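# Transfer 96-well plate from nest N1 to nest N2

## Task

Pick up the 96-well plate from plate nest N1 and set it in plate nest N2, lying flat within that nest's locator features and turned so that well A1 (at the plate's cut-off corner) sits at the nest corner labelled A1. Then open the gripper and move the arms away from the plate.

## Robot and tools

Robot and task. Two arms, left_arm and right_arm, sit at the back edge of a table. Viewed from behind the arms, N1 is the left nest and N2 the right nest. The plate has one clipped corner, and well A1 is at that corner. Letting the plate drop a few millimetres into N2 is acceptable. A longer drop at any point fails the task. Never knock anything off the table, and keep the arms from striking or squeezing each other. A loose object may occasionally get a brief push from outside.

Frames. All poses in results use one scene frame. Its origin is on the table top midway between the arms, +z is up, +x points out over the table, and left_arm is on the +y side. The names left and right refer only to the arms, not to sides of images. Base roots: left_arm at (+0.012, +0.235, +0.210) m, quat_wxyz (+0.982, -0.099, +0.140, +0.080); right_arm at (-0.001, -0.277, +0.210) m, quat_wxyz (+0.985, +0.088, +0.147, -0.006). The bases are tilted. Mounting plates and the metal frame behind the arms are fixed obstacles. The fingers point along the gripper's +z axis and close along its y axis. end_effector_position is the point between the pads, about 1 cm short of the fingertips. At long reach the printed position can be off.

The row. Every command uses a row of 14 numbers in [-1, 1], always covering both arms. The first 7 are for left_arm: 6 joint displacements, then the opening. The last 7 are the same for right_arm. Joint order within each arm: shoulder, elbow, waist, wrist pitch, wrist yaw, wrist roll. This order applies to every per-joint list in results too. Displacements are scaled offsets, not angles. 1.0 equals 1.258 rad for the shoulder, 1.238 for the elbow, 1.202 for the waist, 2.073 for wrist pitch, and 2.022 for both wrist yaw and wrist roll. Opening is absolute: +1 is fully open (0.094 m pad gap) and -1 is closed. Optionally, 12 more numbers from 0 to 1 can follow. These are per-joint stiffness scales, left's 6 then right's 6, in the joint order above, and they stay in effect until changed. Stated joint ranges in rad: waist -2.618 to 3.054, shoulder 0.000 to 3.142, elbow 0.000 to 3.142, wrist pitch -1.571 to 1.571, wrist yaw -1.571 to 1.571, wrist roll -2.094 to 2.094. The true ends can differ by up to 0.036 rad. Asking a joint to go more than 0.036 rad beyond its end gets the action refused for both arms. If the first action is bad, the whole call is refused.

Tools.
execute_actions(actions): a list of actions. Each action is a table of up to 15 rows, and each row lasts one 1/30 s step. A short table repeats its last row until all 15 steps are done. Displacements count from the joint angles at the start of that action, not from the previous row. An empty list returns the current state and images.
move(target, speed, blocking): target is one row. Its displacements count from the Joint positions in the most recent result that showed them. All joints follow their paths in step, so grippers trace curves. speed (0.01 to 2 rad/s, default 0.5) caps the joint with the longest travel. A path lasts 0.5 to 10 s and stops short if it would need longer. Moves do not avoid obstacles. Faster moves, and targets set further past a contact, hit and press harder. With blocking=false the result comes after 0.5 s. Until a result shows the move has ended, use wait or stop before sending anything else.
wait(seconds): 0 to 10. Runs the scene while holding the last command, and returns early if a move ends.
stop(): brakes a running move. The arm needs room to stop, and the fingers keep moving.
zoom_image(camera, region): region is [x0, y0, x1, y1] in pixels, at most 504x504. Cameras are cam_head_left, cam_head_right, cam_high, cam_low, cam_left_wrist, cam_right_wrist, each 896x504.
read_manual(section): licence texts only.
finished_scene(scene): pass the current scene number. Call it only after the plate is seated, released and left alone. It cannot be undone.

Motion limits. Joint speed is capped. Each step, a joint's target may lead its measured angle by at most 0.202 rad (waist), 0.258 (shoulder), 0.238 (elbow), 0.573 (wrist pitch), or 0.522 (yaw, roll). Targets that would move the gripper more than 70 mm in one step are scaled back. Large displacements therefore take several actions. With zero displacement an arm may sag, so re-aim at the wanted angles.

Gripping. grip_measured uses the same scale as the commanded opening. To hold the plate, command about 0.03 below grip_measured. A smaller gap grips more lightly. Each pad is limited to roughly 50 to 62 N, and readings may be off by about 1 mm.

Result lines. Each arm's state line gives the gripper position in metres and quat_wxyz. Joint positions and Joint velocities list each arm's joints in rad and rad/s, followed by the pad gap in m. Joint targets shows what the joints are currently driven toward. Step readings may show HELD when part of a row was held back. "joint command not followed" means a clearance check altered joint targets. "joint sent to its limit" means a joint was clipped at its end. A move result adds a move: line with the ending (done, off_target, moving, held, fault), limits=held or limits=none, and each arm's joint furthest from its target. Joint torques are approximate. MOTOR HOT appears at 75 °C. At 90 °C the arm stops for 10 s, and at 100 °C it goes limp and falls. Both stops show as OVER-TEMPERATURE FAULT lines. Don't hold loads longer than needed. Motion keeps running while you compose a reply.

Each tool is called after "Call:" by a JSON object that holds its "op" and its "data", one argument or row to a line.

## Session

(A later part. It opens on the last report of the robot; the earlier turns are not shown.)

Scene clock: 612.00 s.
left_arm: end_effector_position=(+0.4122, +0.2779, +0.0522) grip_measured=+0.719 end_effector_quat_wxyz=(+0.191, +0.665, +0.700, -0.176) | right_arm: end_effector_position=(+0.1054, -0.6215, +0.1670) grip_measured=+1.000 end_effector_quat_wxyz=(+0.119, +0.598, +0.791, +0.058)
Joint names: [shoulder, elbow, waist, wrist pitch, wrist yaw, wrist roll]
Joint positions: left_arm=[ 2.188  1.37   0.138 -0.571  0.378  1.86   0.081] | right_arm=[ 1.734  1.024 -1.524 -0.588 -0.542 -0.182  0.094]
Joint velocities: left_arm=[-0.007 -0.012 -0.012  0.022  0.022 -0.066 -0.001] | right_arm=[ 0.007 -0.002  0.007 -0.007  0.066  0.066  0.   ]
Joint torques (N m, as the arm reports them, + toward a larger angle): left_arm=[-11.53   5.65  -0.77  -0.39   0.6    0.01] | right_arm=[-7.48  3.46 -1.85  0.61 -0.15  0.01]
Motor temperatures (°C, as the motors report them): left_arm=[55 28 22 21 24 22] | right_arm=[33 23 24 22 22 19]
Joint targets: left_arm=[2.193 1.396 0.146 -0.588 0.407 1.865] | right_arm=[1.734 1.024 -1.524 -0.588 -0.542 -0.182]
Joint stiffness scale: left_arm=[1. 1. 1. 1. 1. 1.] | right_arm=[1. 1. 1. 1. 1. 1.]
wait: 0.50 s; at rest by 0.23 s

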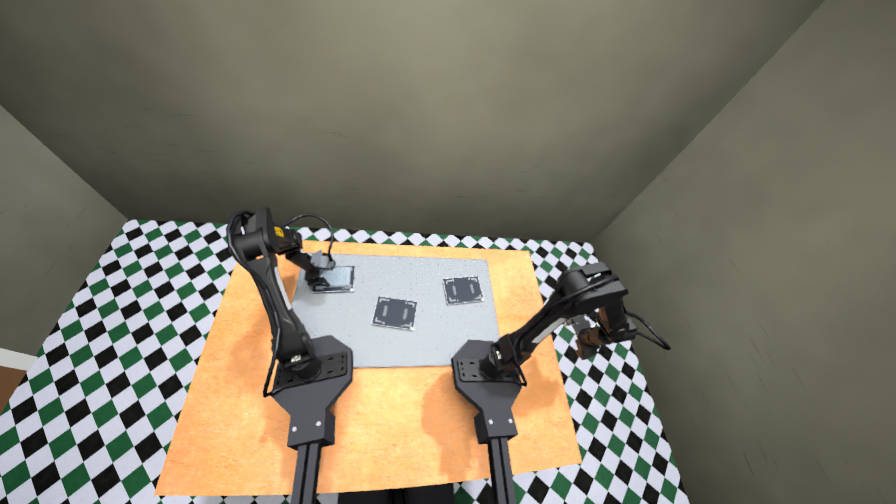

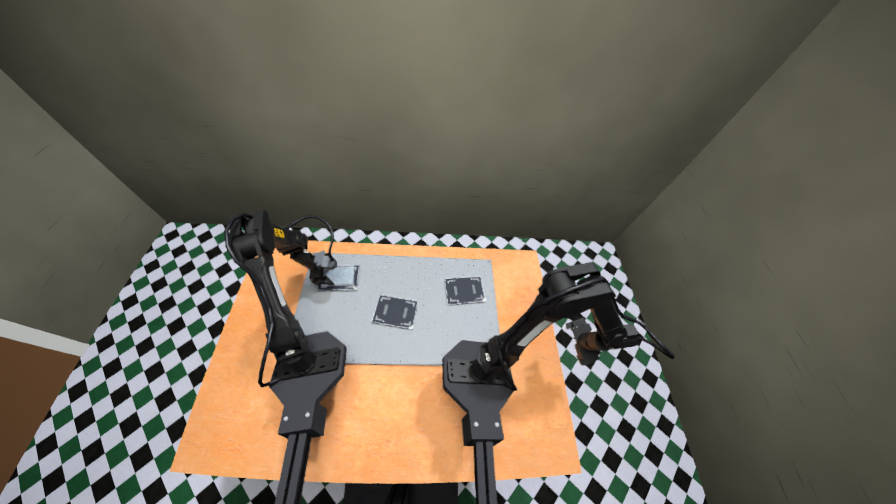

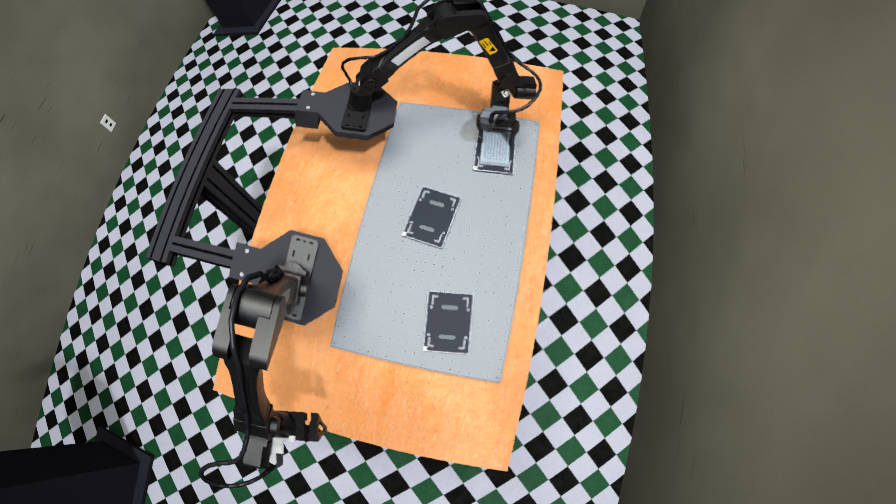

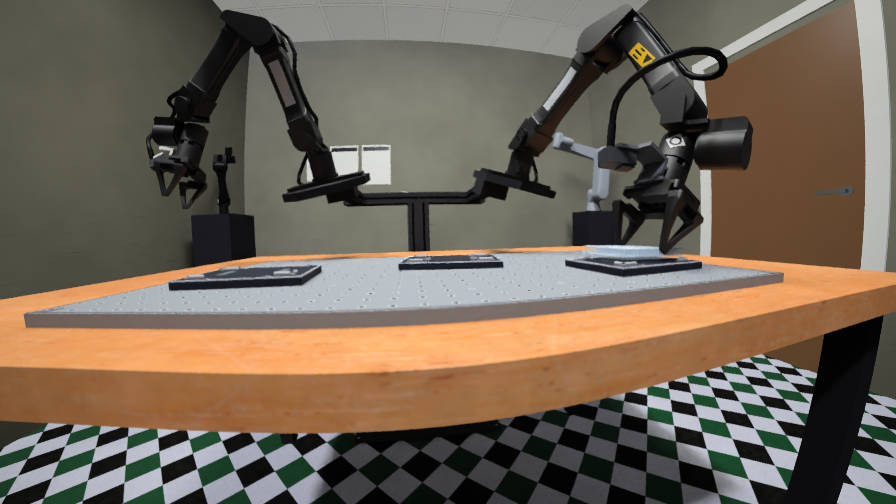

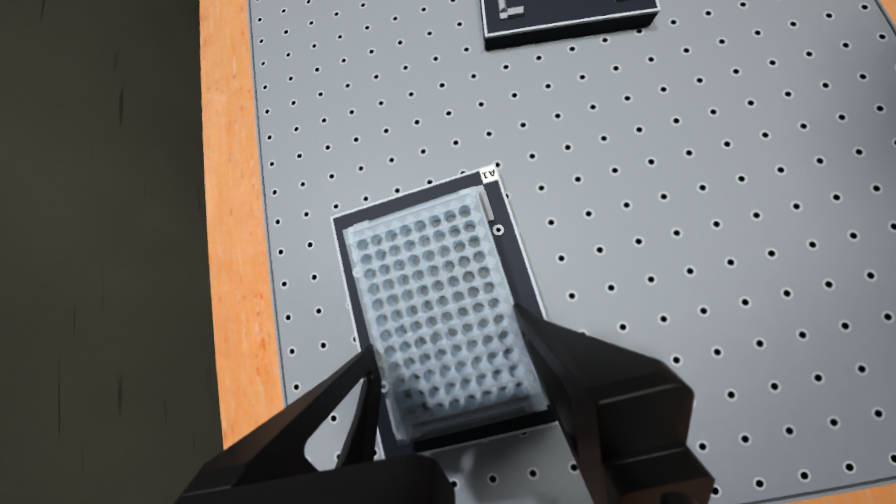

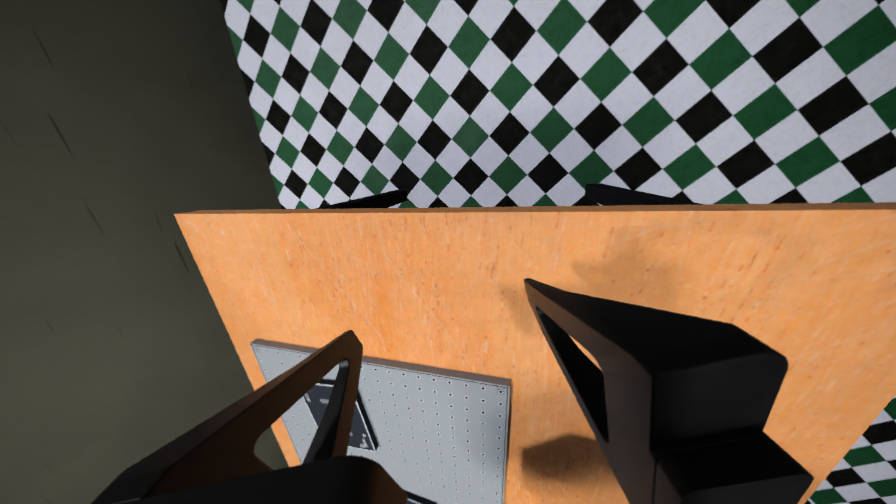

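Call:
{"op": "execute_actions", "data": {
  "actions": [
    [[0.004,0.021,0.0067,0.0,0.0143,0.0025,0.688,0,0,0,0,0,0,1],[0.004,0.021,0.0067,0.001,0.0143,0.0025,0.688,0,0,0,0,0,0,1],[0.0052,0.0212,0.0069,0.0015,0.0143,0.0026,0.688,0,0,0,0,0,0,1],[0.0064,0.0214,0.007,0.002,0.0143,0.0027,0.688,0,0,0,0,0,0,1],[0.0076,0.0216,0.0072,0.0025,0.0143,0.0028,0.688,0,0,0,0,0,0,1],[0.0088,0.0218,0.0073,0.003,0.0143,0.0029,0.688,0,0,0,0,0,0,1],[0.01,0.022,0.0075,0.0035,0.0143,0.003,0.688,0,0,0,0,0,0,1],[0.0112,0.0222,0.0076,0.004,0.0143,0.003,0.688,0,0,0,0,0,0,1],[0.0124,0.0224,0.0078,0.0045,0.0143,0.0031,0.688,0,0,0,0,0,0,1],[0.0136,0.0226,0.0079,0.005,0.0143,0.0032,0.688,0,0,0,0,0,0,1],[0.0148,0.0228,0.0081,0.0055,0.0143,0.0033,0.688,0,0,0,0,0,0,1],[0.016,0.023,0.0082,0.006,0.0143,0.0034,0.688,0,0,0,0,0,0,1],[0.0172,0.0231,0.0084,0.0064,0.0143,0.0035,0.688,0,0,0,0,0,0,1],[0.0186,0.0232,0.0085,0.0068,0.0143,0.0035,0.688,0,0,0,0,0,0,1]]
  ]
}}

Call:
{"op": "wait", "data": {
  "seconds": 0.4
}}

Call:
{"op": "zoom_image", "data": {
  "camera": "cam_left_wrist",
  "region": [300,140,620,460]
}}

Call:
{"op": "zoom_image", "data": {
  "camera": "cam_low",
  "region": [540,190,760,300]
}}

Scene clock: 643.37 s.
left_arm: end_effector_position=(+0.4125, +0.2773, +0.0482) grip_measured=+0.719 end_effector_quat_wxyz=(+0.192, +0.667, +0.698, -0.175) | right_arm: end_effector_position=(+0.1054, -0.6215, +0.1670) grip_measured=+1.000 end_effector_quat_wxyz=(+0.119, +0.598, +0.791, +0.058)
Joint names: [shoulder, elbow, waist, wrist pitch, wrist yaw, wrist roll]
Joint positions: left_arm=[ 2.199  1.37   0.138 -0.558  0.379  1.863  0.081] | right_arm=[ 1.734  1.024 -1.524 -0.588 -0.542 -0.182  0.094]
Joint velocities: left_arm=[ 0.012 -0.007 -0.017 -0.037  0.022 -0.007  0.001] | right_arm=[0.007 0.002 0.002 0.037 0.007 0.007 0.   ]
Joint torques (N m, as the arm reports them, + toward a larger angle): left_arm=[-10.97   5.85  -0.57  -0.24   0.57  -0.03] | right_arm=[-7.49  3.45 -1.87  0.6  -0.15  0.02]
Motor temperatures (°C, as the motors report them): left_arm=[55 28 22 21 24 22] | right_arm=[33 23 24 22 22 19]
Joint targets: left_arm=[2.212 1.398 0.148 -0.557 0.407 1.867] | right_arm=[1.734 1.024 -1.524 -0.588 -0.542 -0.182]
Joint stiffness scale: left_arm=[1. 1. 1. 1. 1. 1.] | right_arm=[1. 1. 1. 1. 1. 1.]
Step readings (joint positions):
0: left_arm=[2.188 1.370 0.138 -0.571 0.378 1.860] | right_arm=[1.734 1.024 -1.524 -0.588 -0.542 -0.182]
1: left_arm=[2.188 1.370 0.138 -0.571 0.378 1.860] | right_arm=[1.734 1.024 -1.524 -0.588 -0.542 -0.182]
2: left_arm=[2.188 1.370 0.138 -0.571 0.378 1.860] | right_arm=[1.734 1.024 -1.524 -0.588 -0.542 -0.182]
4: left_arm=[2.188 1.370 0.138 -0.571 0.378 1.860] | right_arm=[1.734 1.024 -1.524 -0.588 -0.542 -0.182]
8: left_arm=[2.188 1.370 0.138 -0.569 0.378 1.860] | right_arm=[1.734 1.024 -1.524 -0.588 -0.542 -0.182]
15: Joint positions above

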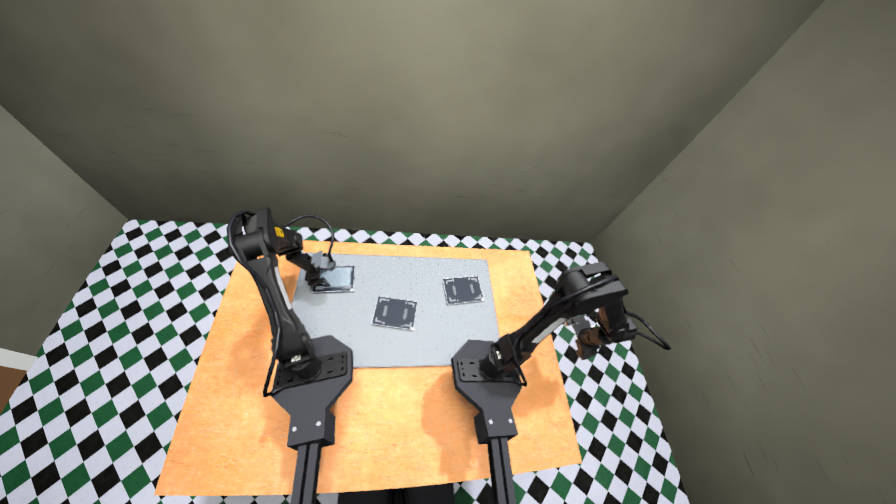

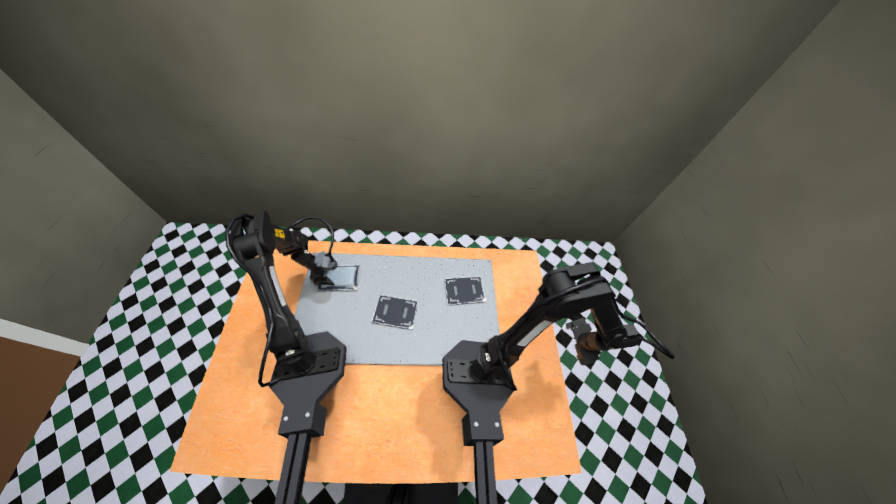

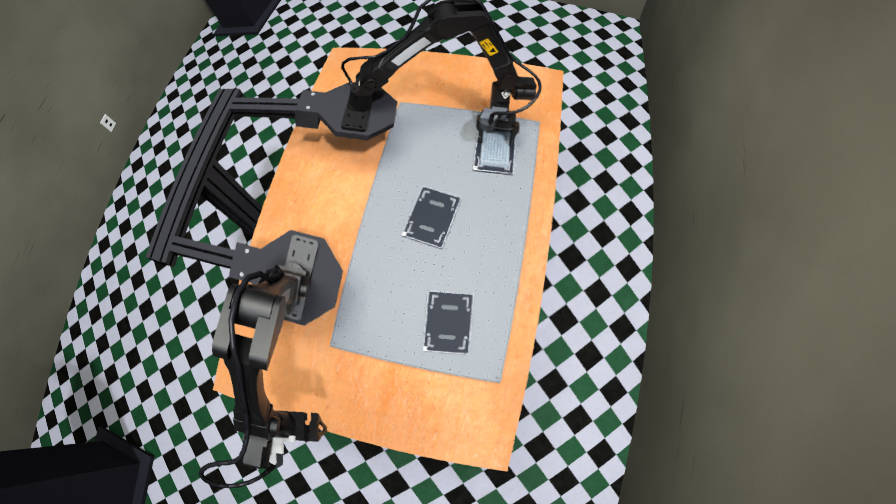

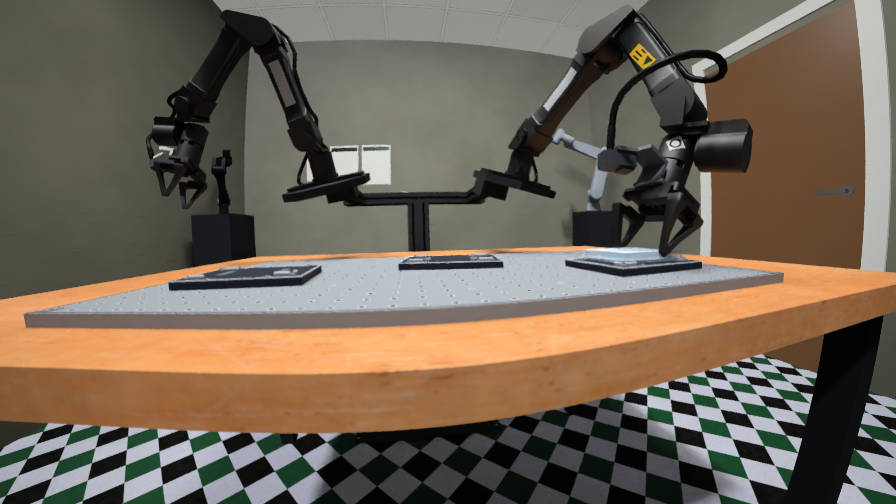

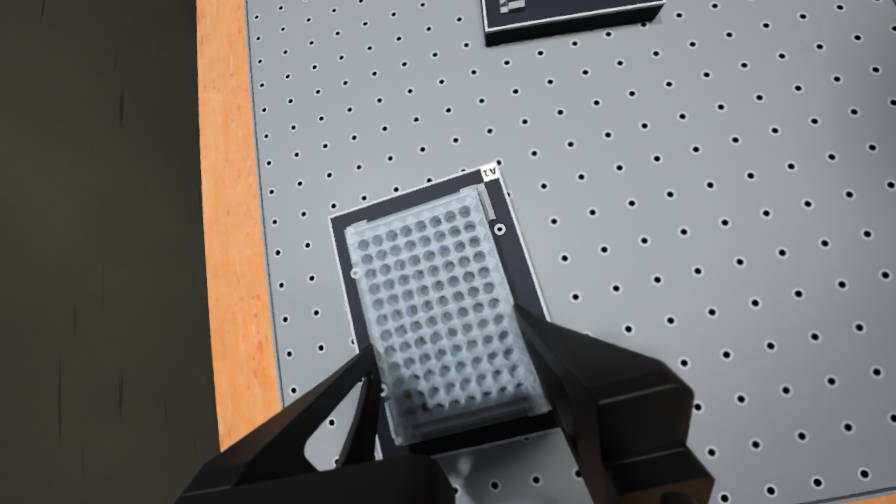

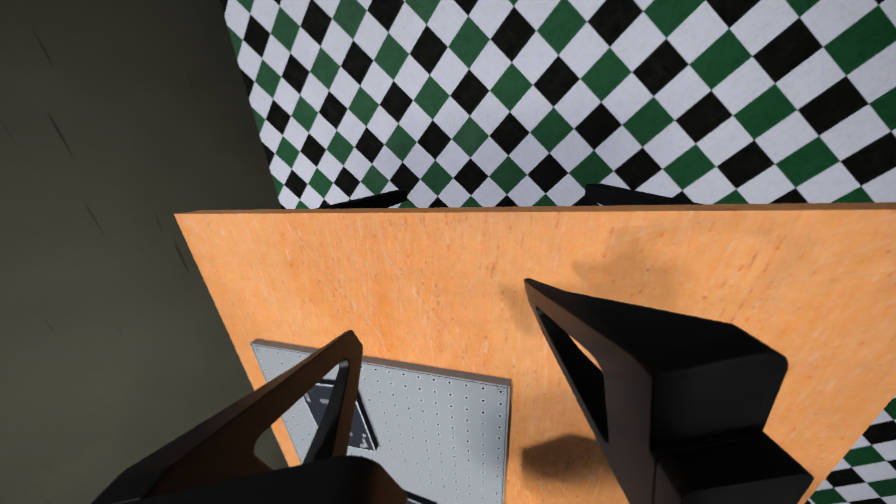

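Scene clock: 643.77 s.
left_arm: end_effector_position=(+0.4129, +0.2773, +0.0482) grip_measured=+0.719 end_effector_quat_wxyz=(+0.193, +0.667, +0.698, -0.175) | right_arm: end_effector_position=(+0.1054, -0.6215, +0.1670) grip_measured=+1.000 end_effector_quat_wxyz=(+0.119, +0.598, +0.791, +0.058)
Joint names: [shoulder, elbow, waist, wrist pitch, wrist yaw, wrist roll]
Joint positions: left_arm=[ 2.199  1.37   0.138 -0.556  0.38   1.864  0.081] | right_arm=[ 1.734  1.024 -1.524 -0.588 -0.542 -0.182  0.094]
Joint velocities: left_arm=[-0.002  0.017  0.002  0.037  0.051 -0.022  0.001] | right_arm=[ 0.002 -0.007 -0.012  0.007 -0.095 -0.022  0.   ]
Joint torques (N m, as the arm reports them, + toward a larger angle): left_arm=[-10.87   5.81  -0.6   -0.24   0.58  -0.02] | right_arm=[-7.46  3.41 -1.87  0.61 -0.15  0.01]
Motor temperatures (°C, as the motors report them): left_arm=[55 28 22 21 24 22] | right_arm=[33 23 24 22 22 19]
Joint targets: left_arm=[2.212 1.398 0.148 -0.557 0.407 1.867] | right_arm=[1.734 1.024 -1.524 -0.588 -0.542 -0.182]
Joint stiffness scale: left_arm=[1. 1. 1. 1. 1. 1.] | right_arm=[1. 1. 1. 1. 1. 1.]
wait: 0.40 s; at rest by 0.17 s

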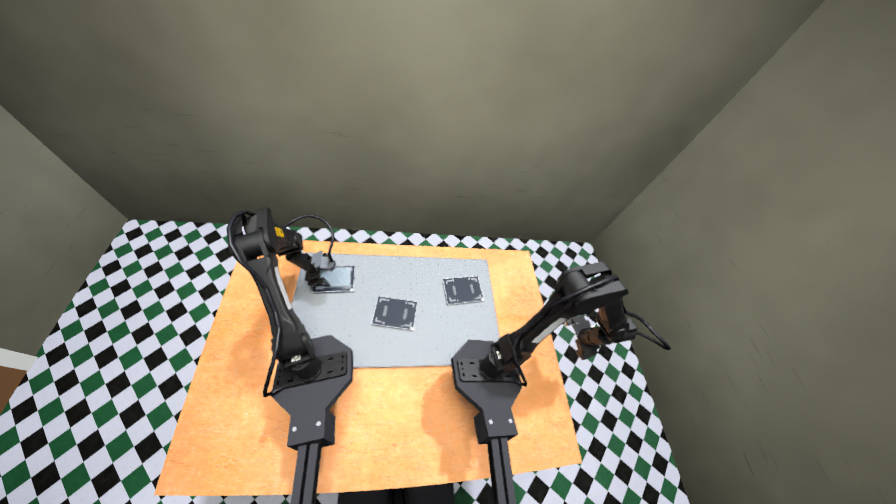

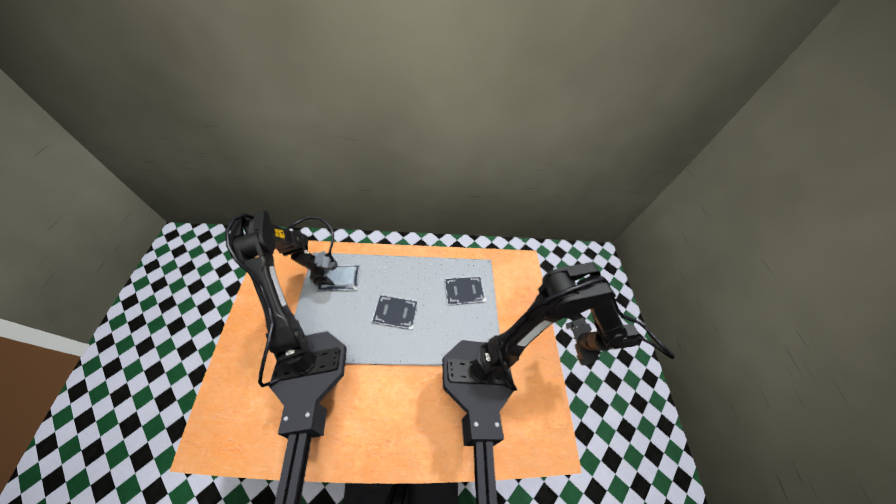

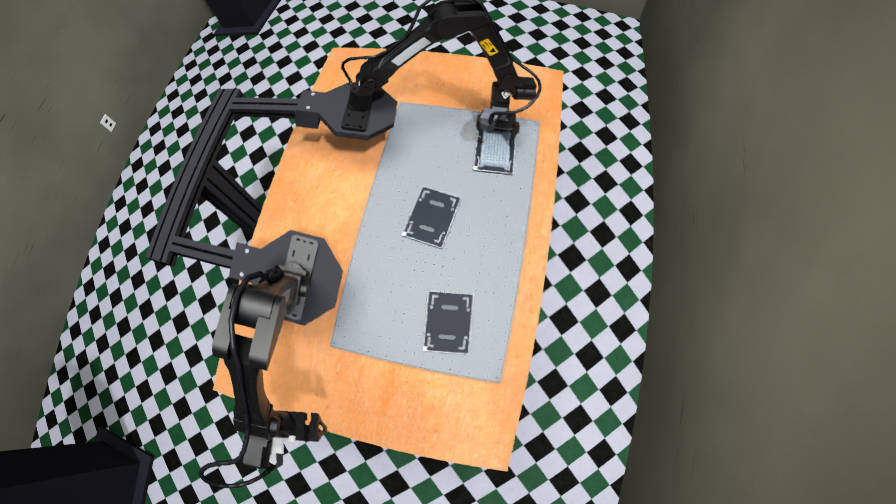

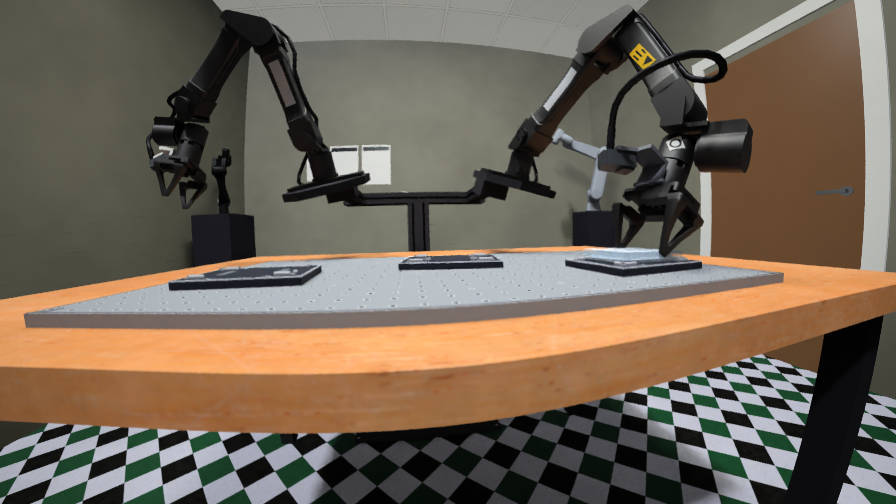

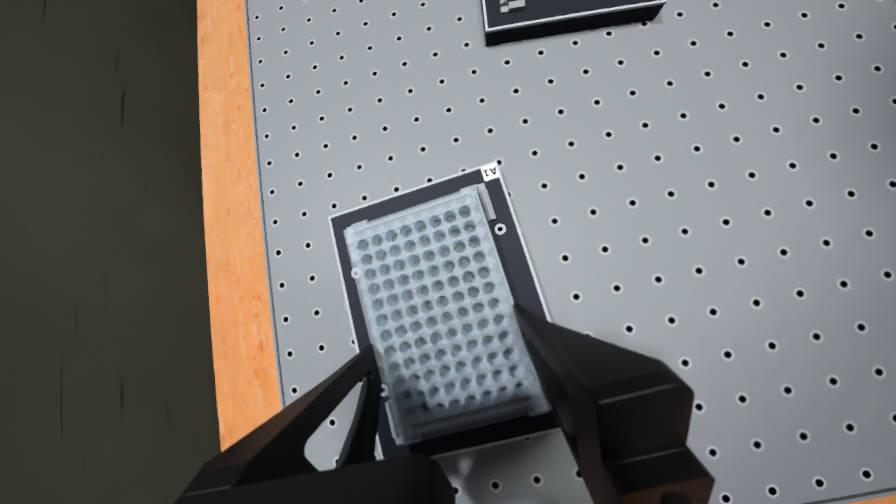

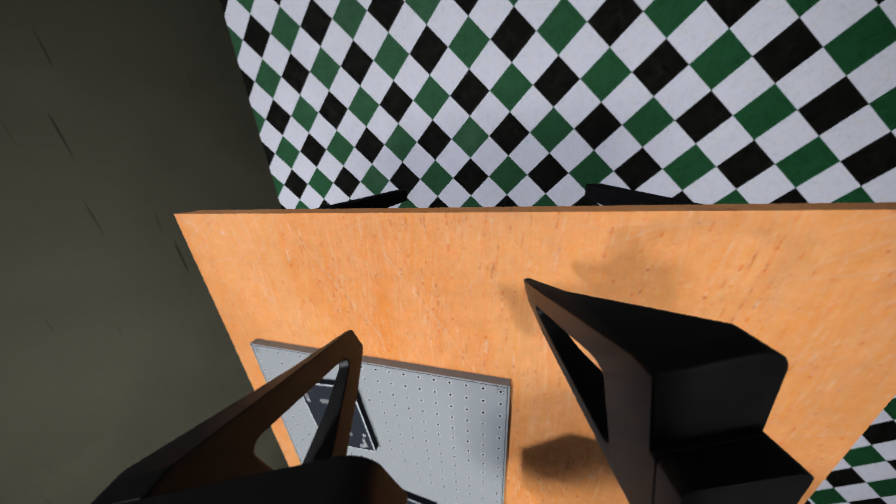

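Region (300, 140, 620, 460) of cam_left_wrist's 896x504 image, scaled by 1.575, with more detail than that image has.

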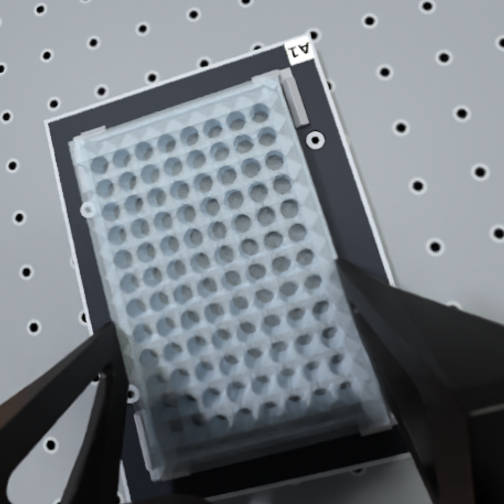

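Region (540, 190, 760, 300) of cam_low's 896x504 image, scaled by 2.291, with more detail than that image has.

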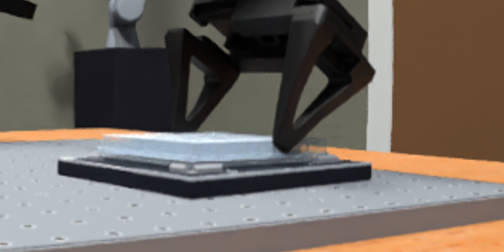

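Call:
{"op": "zoom_image", "data": {
  "camera": "cam_left_wrist",
  "region": [440,160,540,260]
}}

Call:
{"op": "zoom_image", "data": {
  "camera": "cam_left_wrist",
  "region": [320,190,420,290]
}}

Call:
{"op": "zoom_image", "data": {
  "camera": "cam_low",
  "region": [560,235,710,285]
}}

Region (440, 160, 540, 260) of cam_left_wrist's 896x504 image, scaled by 5.040, with more detail than that image has.

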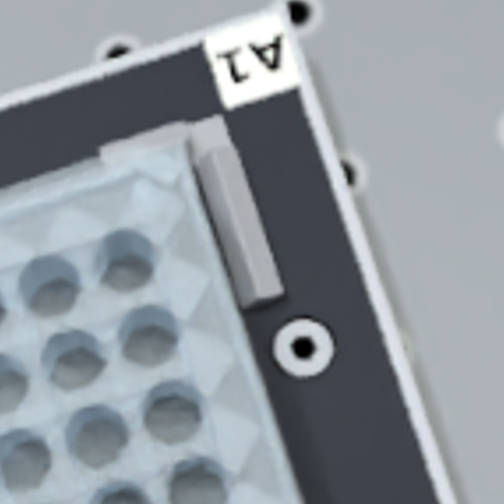

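Region (320, 190, 420, 290) of cam_left_wrist's 896x504 image, scaled by 5.040, with more detail than that image has.

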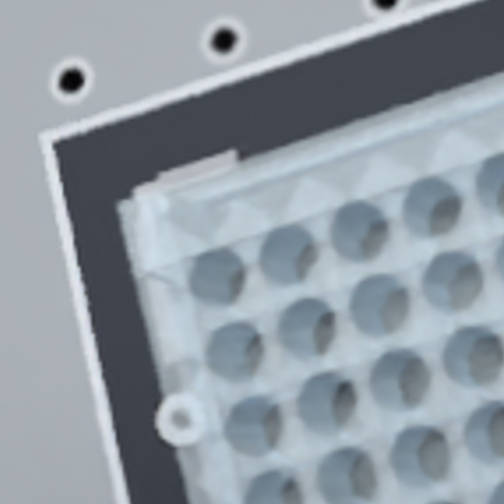

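Region (560, 235, 710, 285) of cam_low's 896x504 image, scaled by 3.360, with more detail than that image has.

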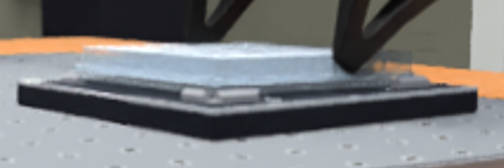

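Call:
{"op": "execute_actions", "data": {
  "actions": [
    [[0.011,0.0226,0.0083,0.0,0.0134,0.0015,0.688,0,0,0,0,0,0,1],[0.0118,0.0226,0.0083,0.0003,0.0134,0.0015,0.688,0,0,0,0,0,0,1],[0.0126,0.0226,0.0083,0.0007,0.0134,0.0015,0.688,0,0,0,0,0,0,1],[0.0133,0.0226,0.0083,0.0011,0.0134,0.0015,0.688,0,0,0,0,0,0,1],[0.014,0.0226,0.0083,0.0015,0.0134,0.0015,0.688,0,0,0,0,0,0,1],[0.0146,0.0226,0.0083,0.002,0.0134,0.0015,0.688,0,0,0,0,0,0,1],[0.0152,0.0226,0.0083,0.0025,0.0134,0.0015,0.688,0,0,0,0,0,0,1],[0.0158,0.0226,0.0083,0.003,0.0134,0.0015,0.688,0,0,0,0,0,0,1],[0.0163,0.0226,0.0083,0.0035,0.0134,0.0015,0.688,0,0,0,0,0,0,1],[0.0167,0.0226,0.0083,0.0039,0.0134,0.0015,0.688,0,0,0,0,0,0,1]]
  ]
}}

Call:
{"op": "wait", "data": {
  "seconds": 0.3
}}

Call:
{"op": "zoom_image", "data": {
  "camera": "cam_low",
  "region": [560,235,710,285]
}}

Call:
{"op": "zoom_image", "data": {
  "camera": "cam_left_wrist",
  "region": [300,140,620,460]
}}

Scene clock: 674.60 s.
left_arm: end_effector_position=(+0.4126, +0.2769, +0.0476) grip_measured=+0.719 end_effector_quat_wxyz=(+0.193, +0.667, +0.698, -0.175) | right_arm: end_effector_position=(+0.1054, -0.6215, +0.1670) grip_measured=+1.000 end_effector_quat_wxyz=(+0.119, +0.598, +0.791, +0.058)
Joint names: [shoulder, elbow, waist, wrist pitch, wrist yaw, wrist roll]
Joint positions: left_arm=[ 2.201  1.37   0.138 -0.556  0.381  1.865  0.081] | right_arm=[ 1.734  1.024 -1.524 -0.588 -0.542 -0.182  0.094]
Joint velocities: left_arm=[ 0.022 -0.017 -0.002  0.051 -0.022  0.007  0.001] | right_arm=[-0.002 -0.012  0.002  0.081  0.022  0.022  0.   ]
Joint torques (N m, as the arm reports them, + toward a larger angle): left_arm=[-10.3    5.76  -0.63  -0.16   0.56  -0.02] | right_arm=[-7.48  3.43 -1.85  0.61 -0.16  0.01]
Motor temperatures (°C, as the motors report them): left_arm=[54 28 22 21 24 22] | right_arm=[33 23 24 22 22 19]
Joint targets: left_arm=[2.221 1.398 0.148 -0.548 0.407 1.867] | right_arm=[1.734 1.024 -1.524 -0.588 -0.542 -0.182]
Joint stiffness scale: left_arm=[1. 1. 1. 1. 1. 1.] | right_arm=[1. 1. 1. 1. 1. 1.]
Step readings (joint positions):
0: left_arm=[2.199 1.370 0.138 -0.556 0.380 1.864] | right_arm=[1.734 1.024 -1.524 -0.588 -0.542 -0.182]
1: left_arm=[2.199 1.370 0.138 -0.556 0.380 1.864] | right_arm=[1.734 1.024 -1.524 -0.588 -0.542 -0.182]
2: left_arm=[2.199 1.370 0.138 -0.556 0.380 1.864] | right_arm=[1.734 1.024 -1.524 -0.588 -0.542 -0.182]
4: left_arm=[2.199 1.370 0.138 -0.556 0.380 1.864] | right_arm=[1.734 1.024 -1.524 -0.588 -0.542 -0.182]
8: left_arm=[2.200 1.370 0.138 -0.556 0.380 1.864] | right_arm=[1.734 1.024 -1.524 -0.588 -0.542 -0.182]
15: Joint positions above

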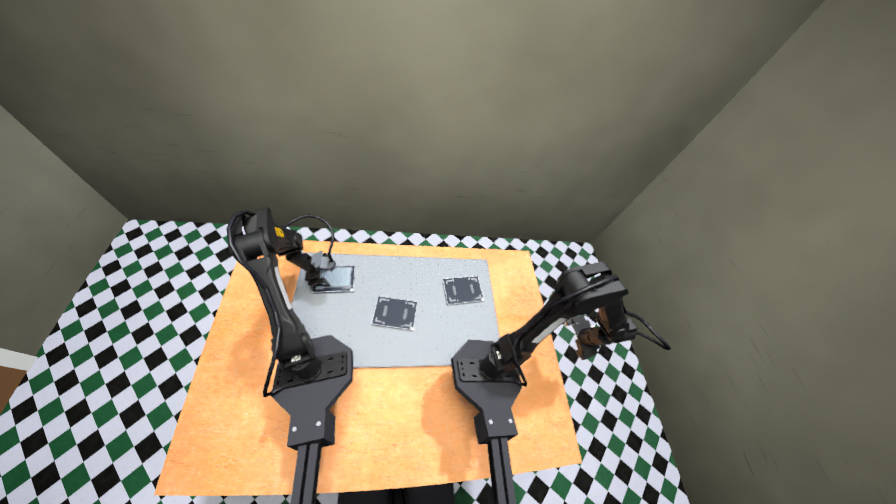

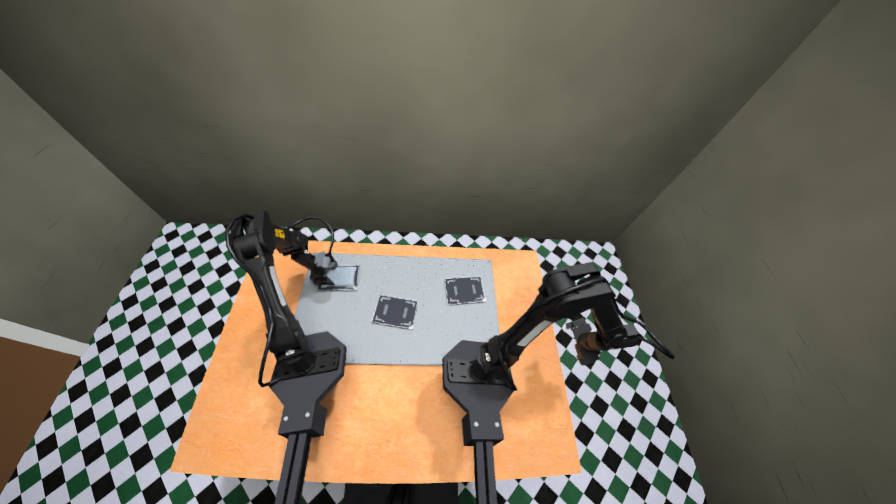

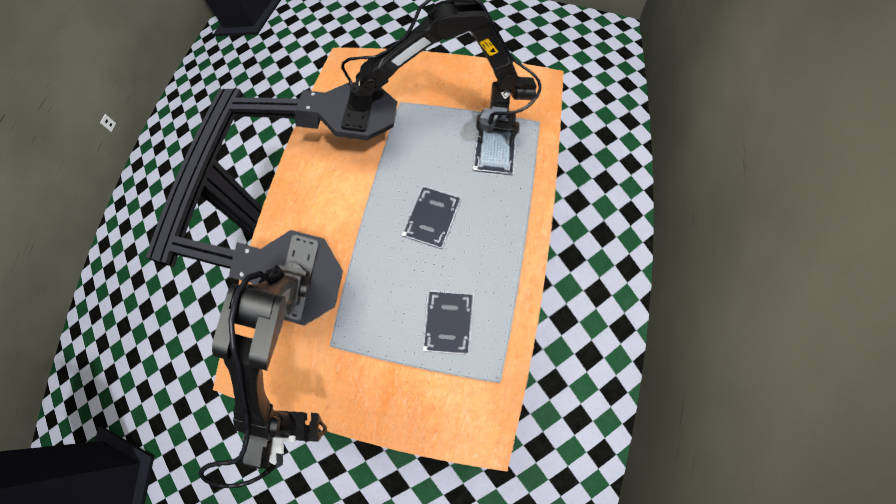

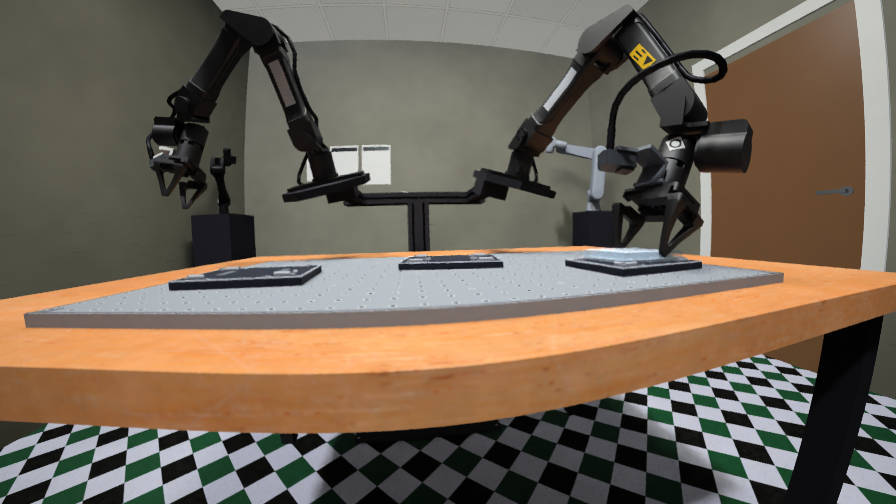

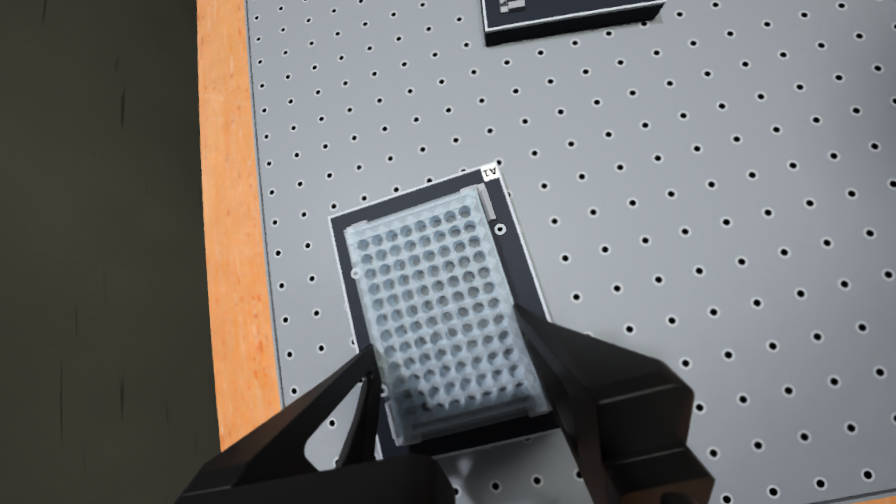

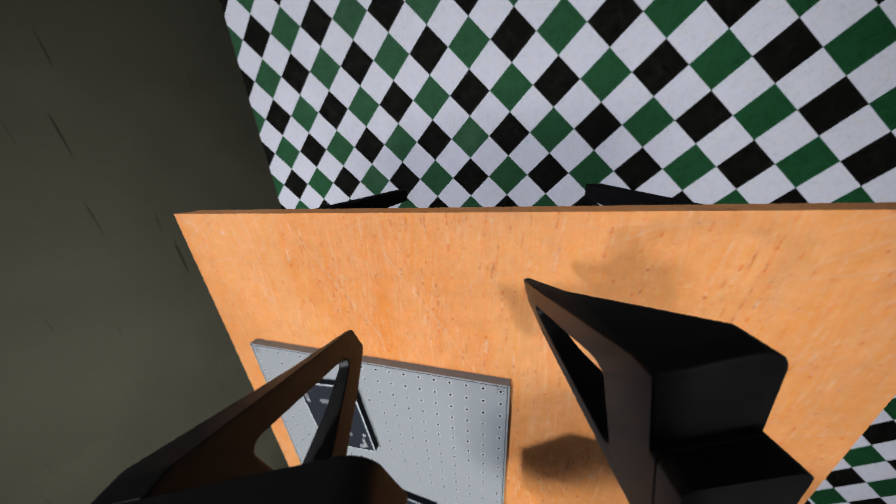

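Scene clock: 674.90 s.
left_arm: end_effector_position=(+0.4126, +0.2769, +0.0476) grip_measured=+0.719 end_effector_quat_wxyz=(+0.193, +0.667, +0.698, -0.175) | right_arm: end_effector_position=(+0.1054, -0.6215, +0.1670) grip_measured=+1.000 end_effector_quat_wxyz=(+0.119, +0.598, +0.791, +0.058)
Joint names: [shoulder, elbow, waist, wrist pitch, wrist yaw, wrist roll]
Joint positions: left_arm=[ 2.201  1.37   0.138 -0.556  0.381  1.865  0.081] | right_arm=[ 1.734  1.024 -1.524 -0.588 -0.542 -0.182  0.094]
Joint velocities: left_arm=[-0.007 -0.012 -0.012 -0.007 -0.051 -0.022  0.001] | right_arm=[ 0.002 -0.017  0.007  0.007 -0.051  0.007  0.   ]
Joint torques (N m, as the arm reports them, + toward a larger angle): left_arm=[-10.32   5.76  -0.62  -0.16   0.57  -0.02] | right_arm=[-7.46  3.42 -1.87  0.61 -0.16  0.01]
Motor temperatures (°C, as the motors report them): left_arm=[54 28 22 21 24 22] | right_arm=[33 23 24 22 22 19]
Joint targets: left_arm=[2.221 1.398 0.148 -0.548 0.407 1.867] | right_arm=[1.734 1.024 -1.524 -0.588 -0.542 -0.182]
Joint stiffness scale: left_arm=[1. 1. 1. 1. 1. 1.] | right_arm=[1. 1. 1. 1. 1. 1.]
wait: 0.30 s; at rest by 0.17 s

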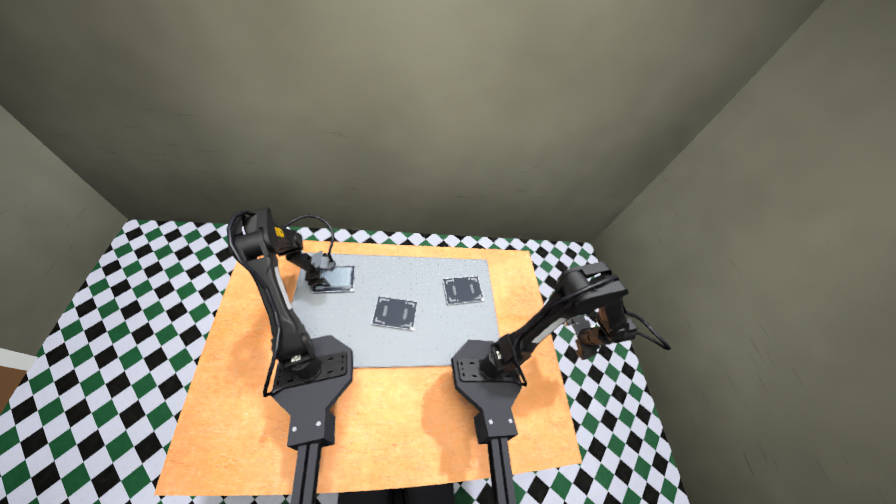

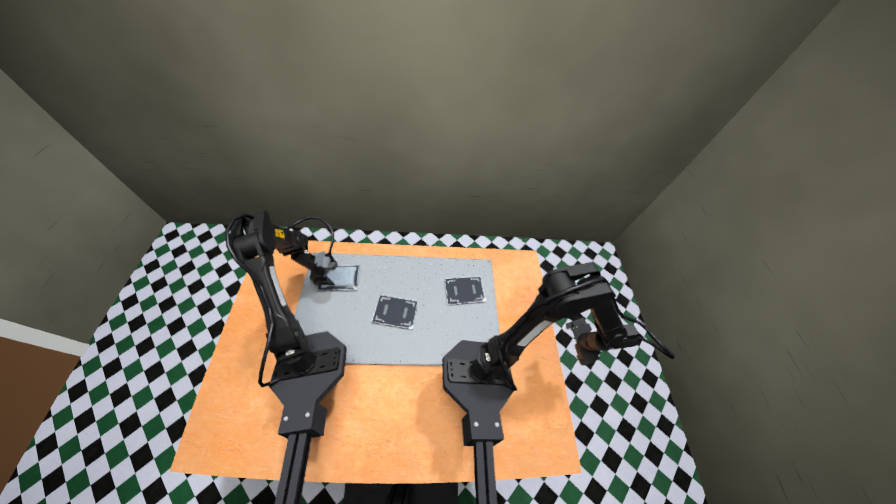

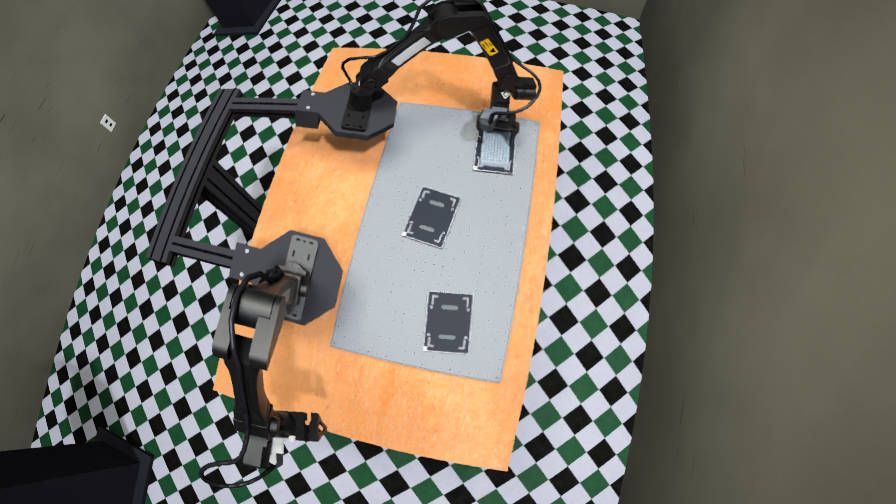

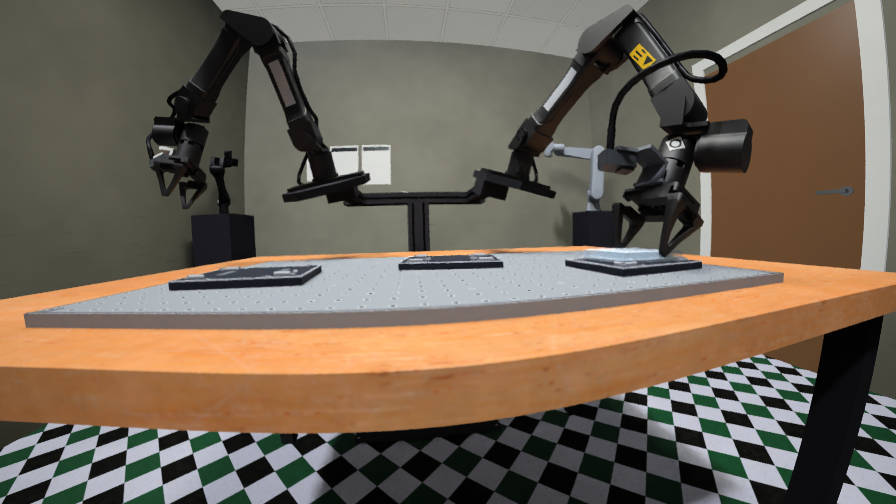

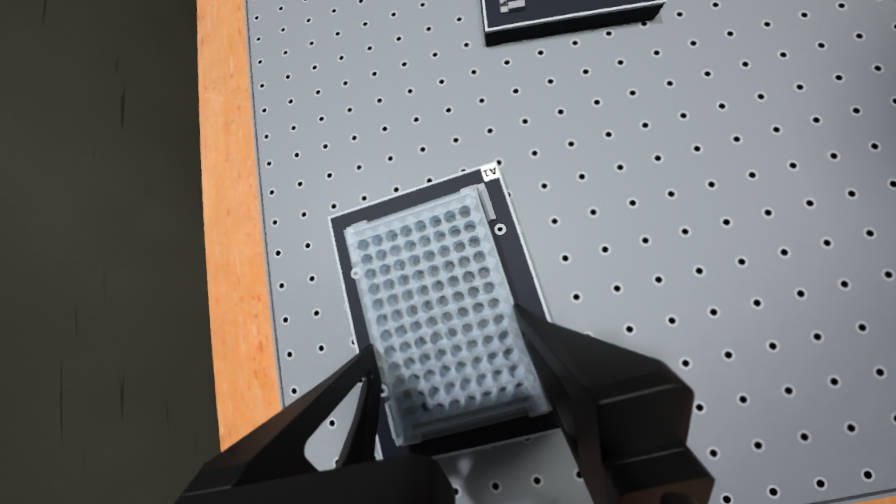

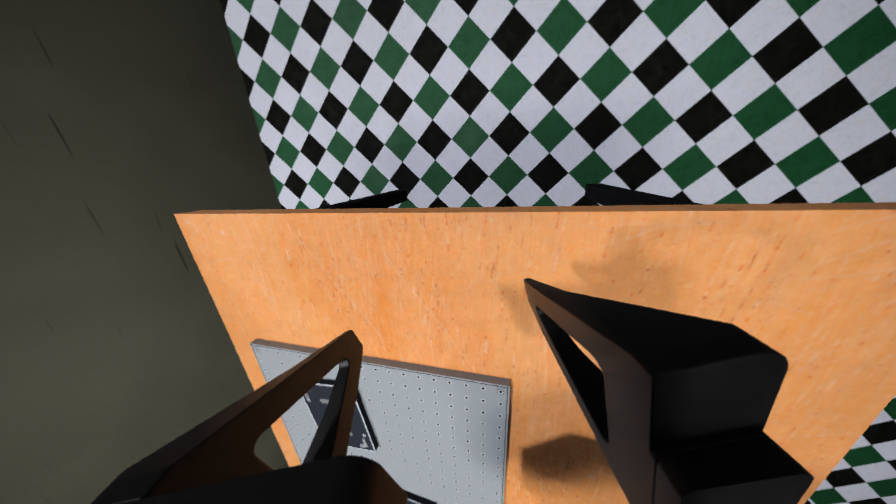

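Region (560, 235, 710, 285) of cam_low's 896x504 image, scaled by 3.360, with more detail than that image has.

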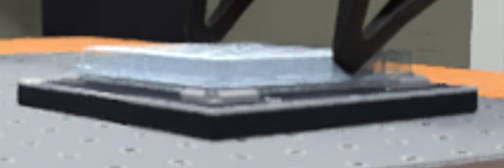

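Region (300, 140, 620, 460) of cam_left_wrist's 896x504 image, scaled by 1.575, with more detail than that image has.

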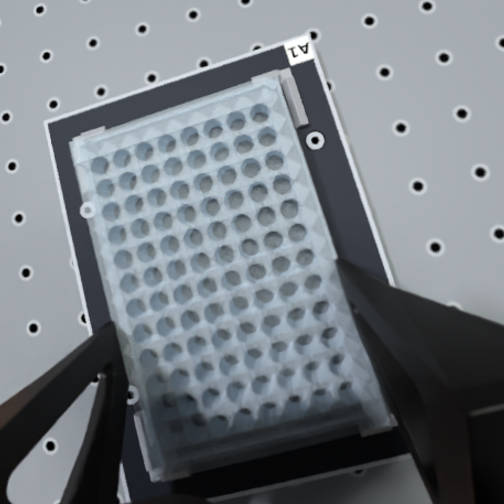

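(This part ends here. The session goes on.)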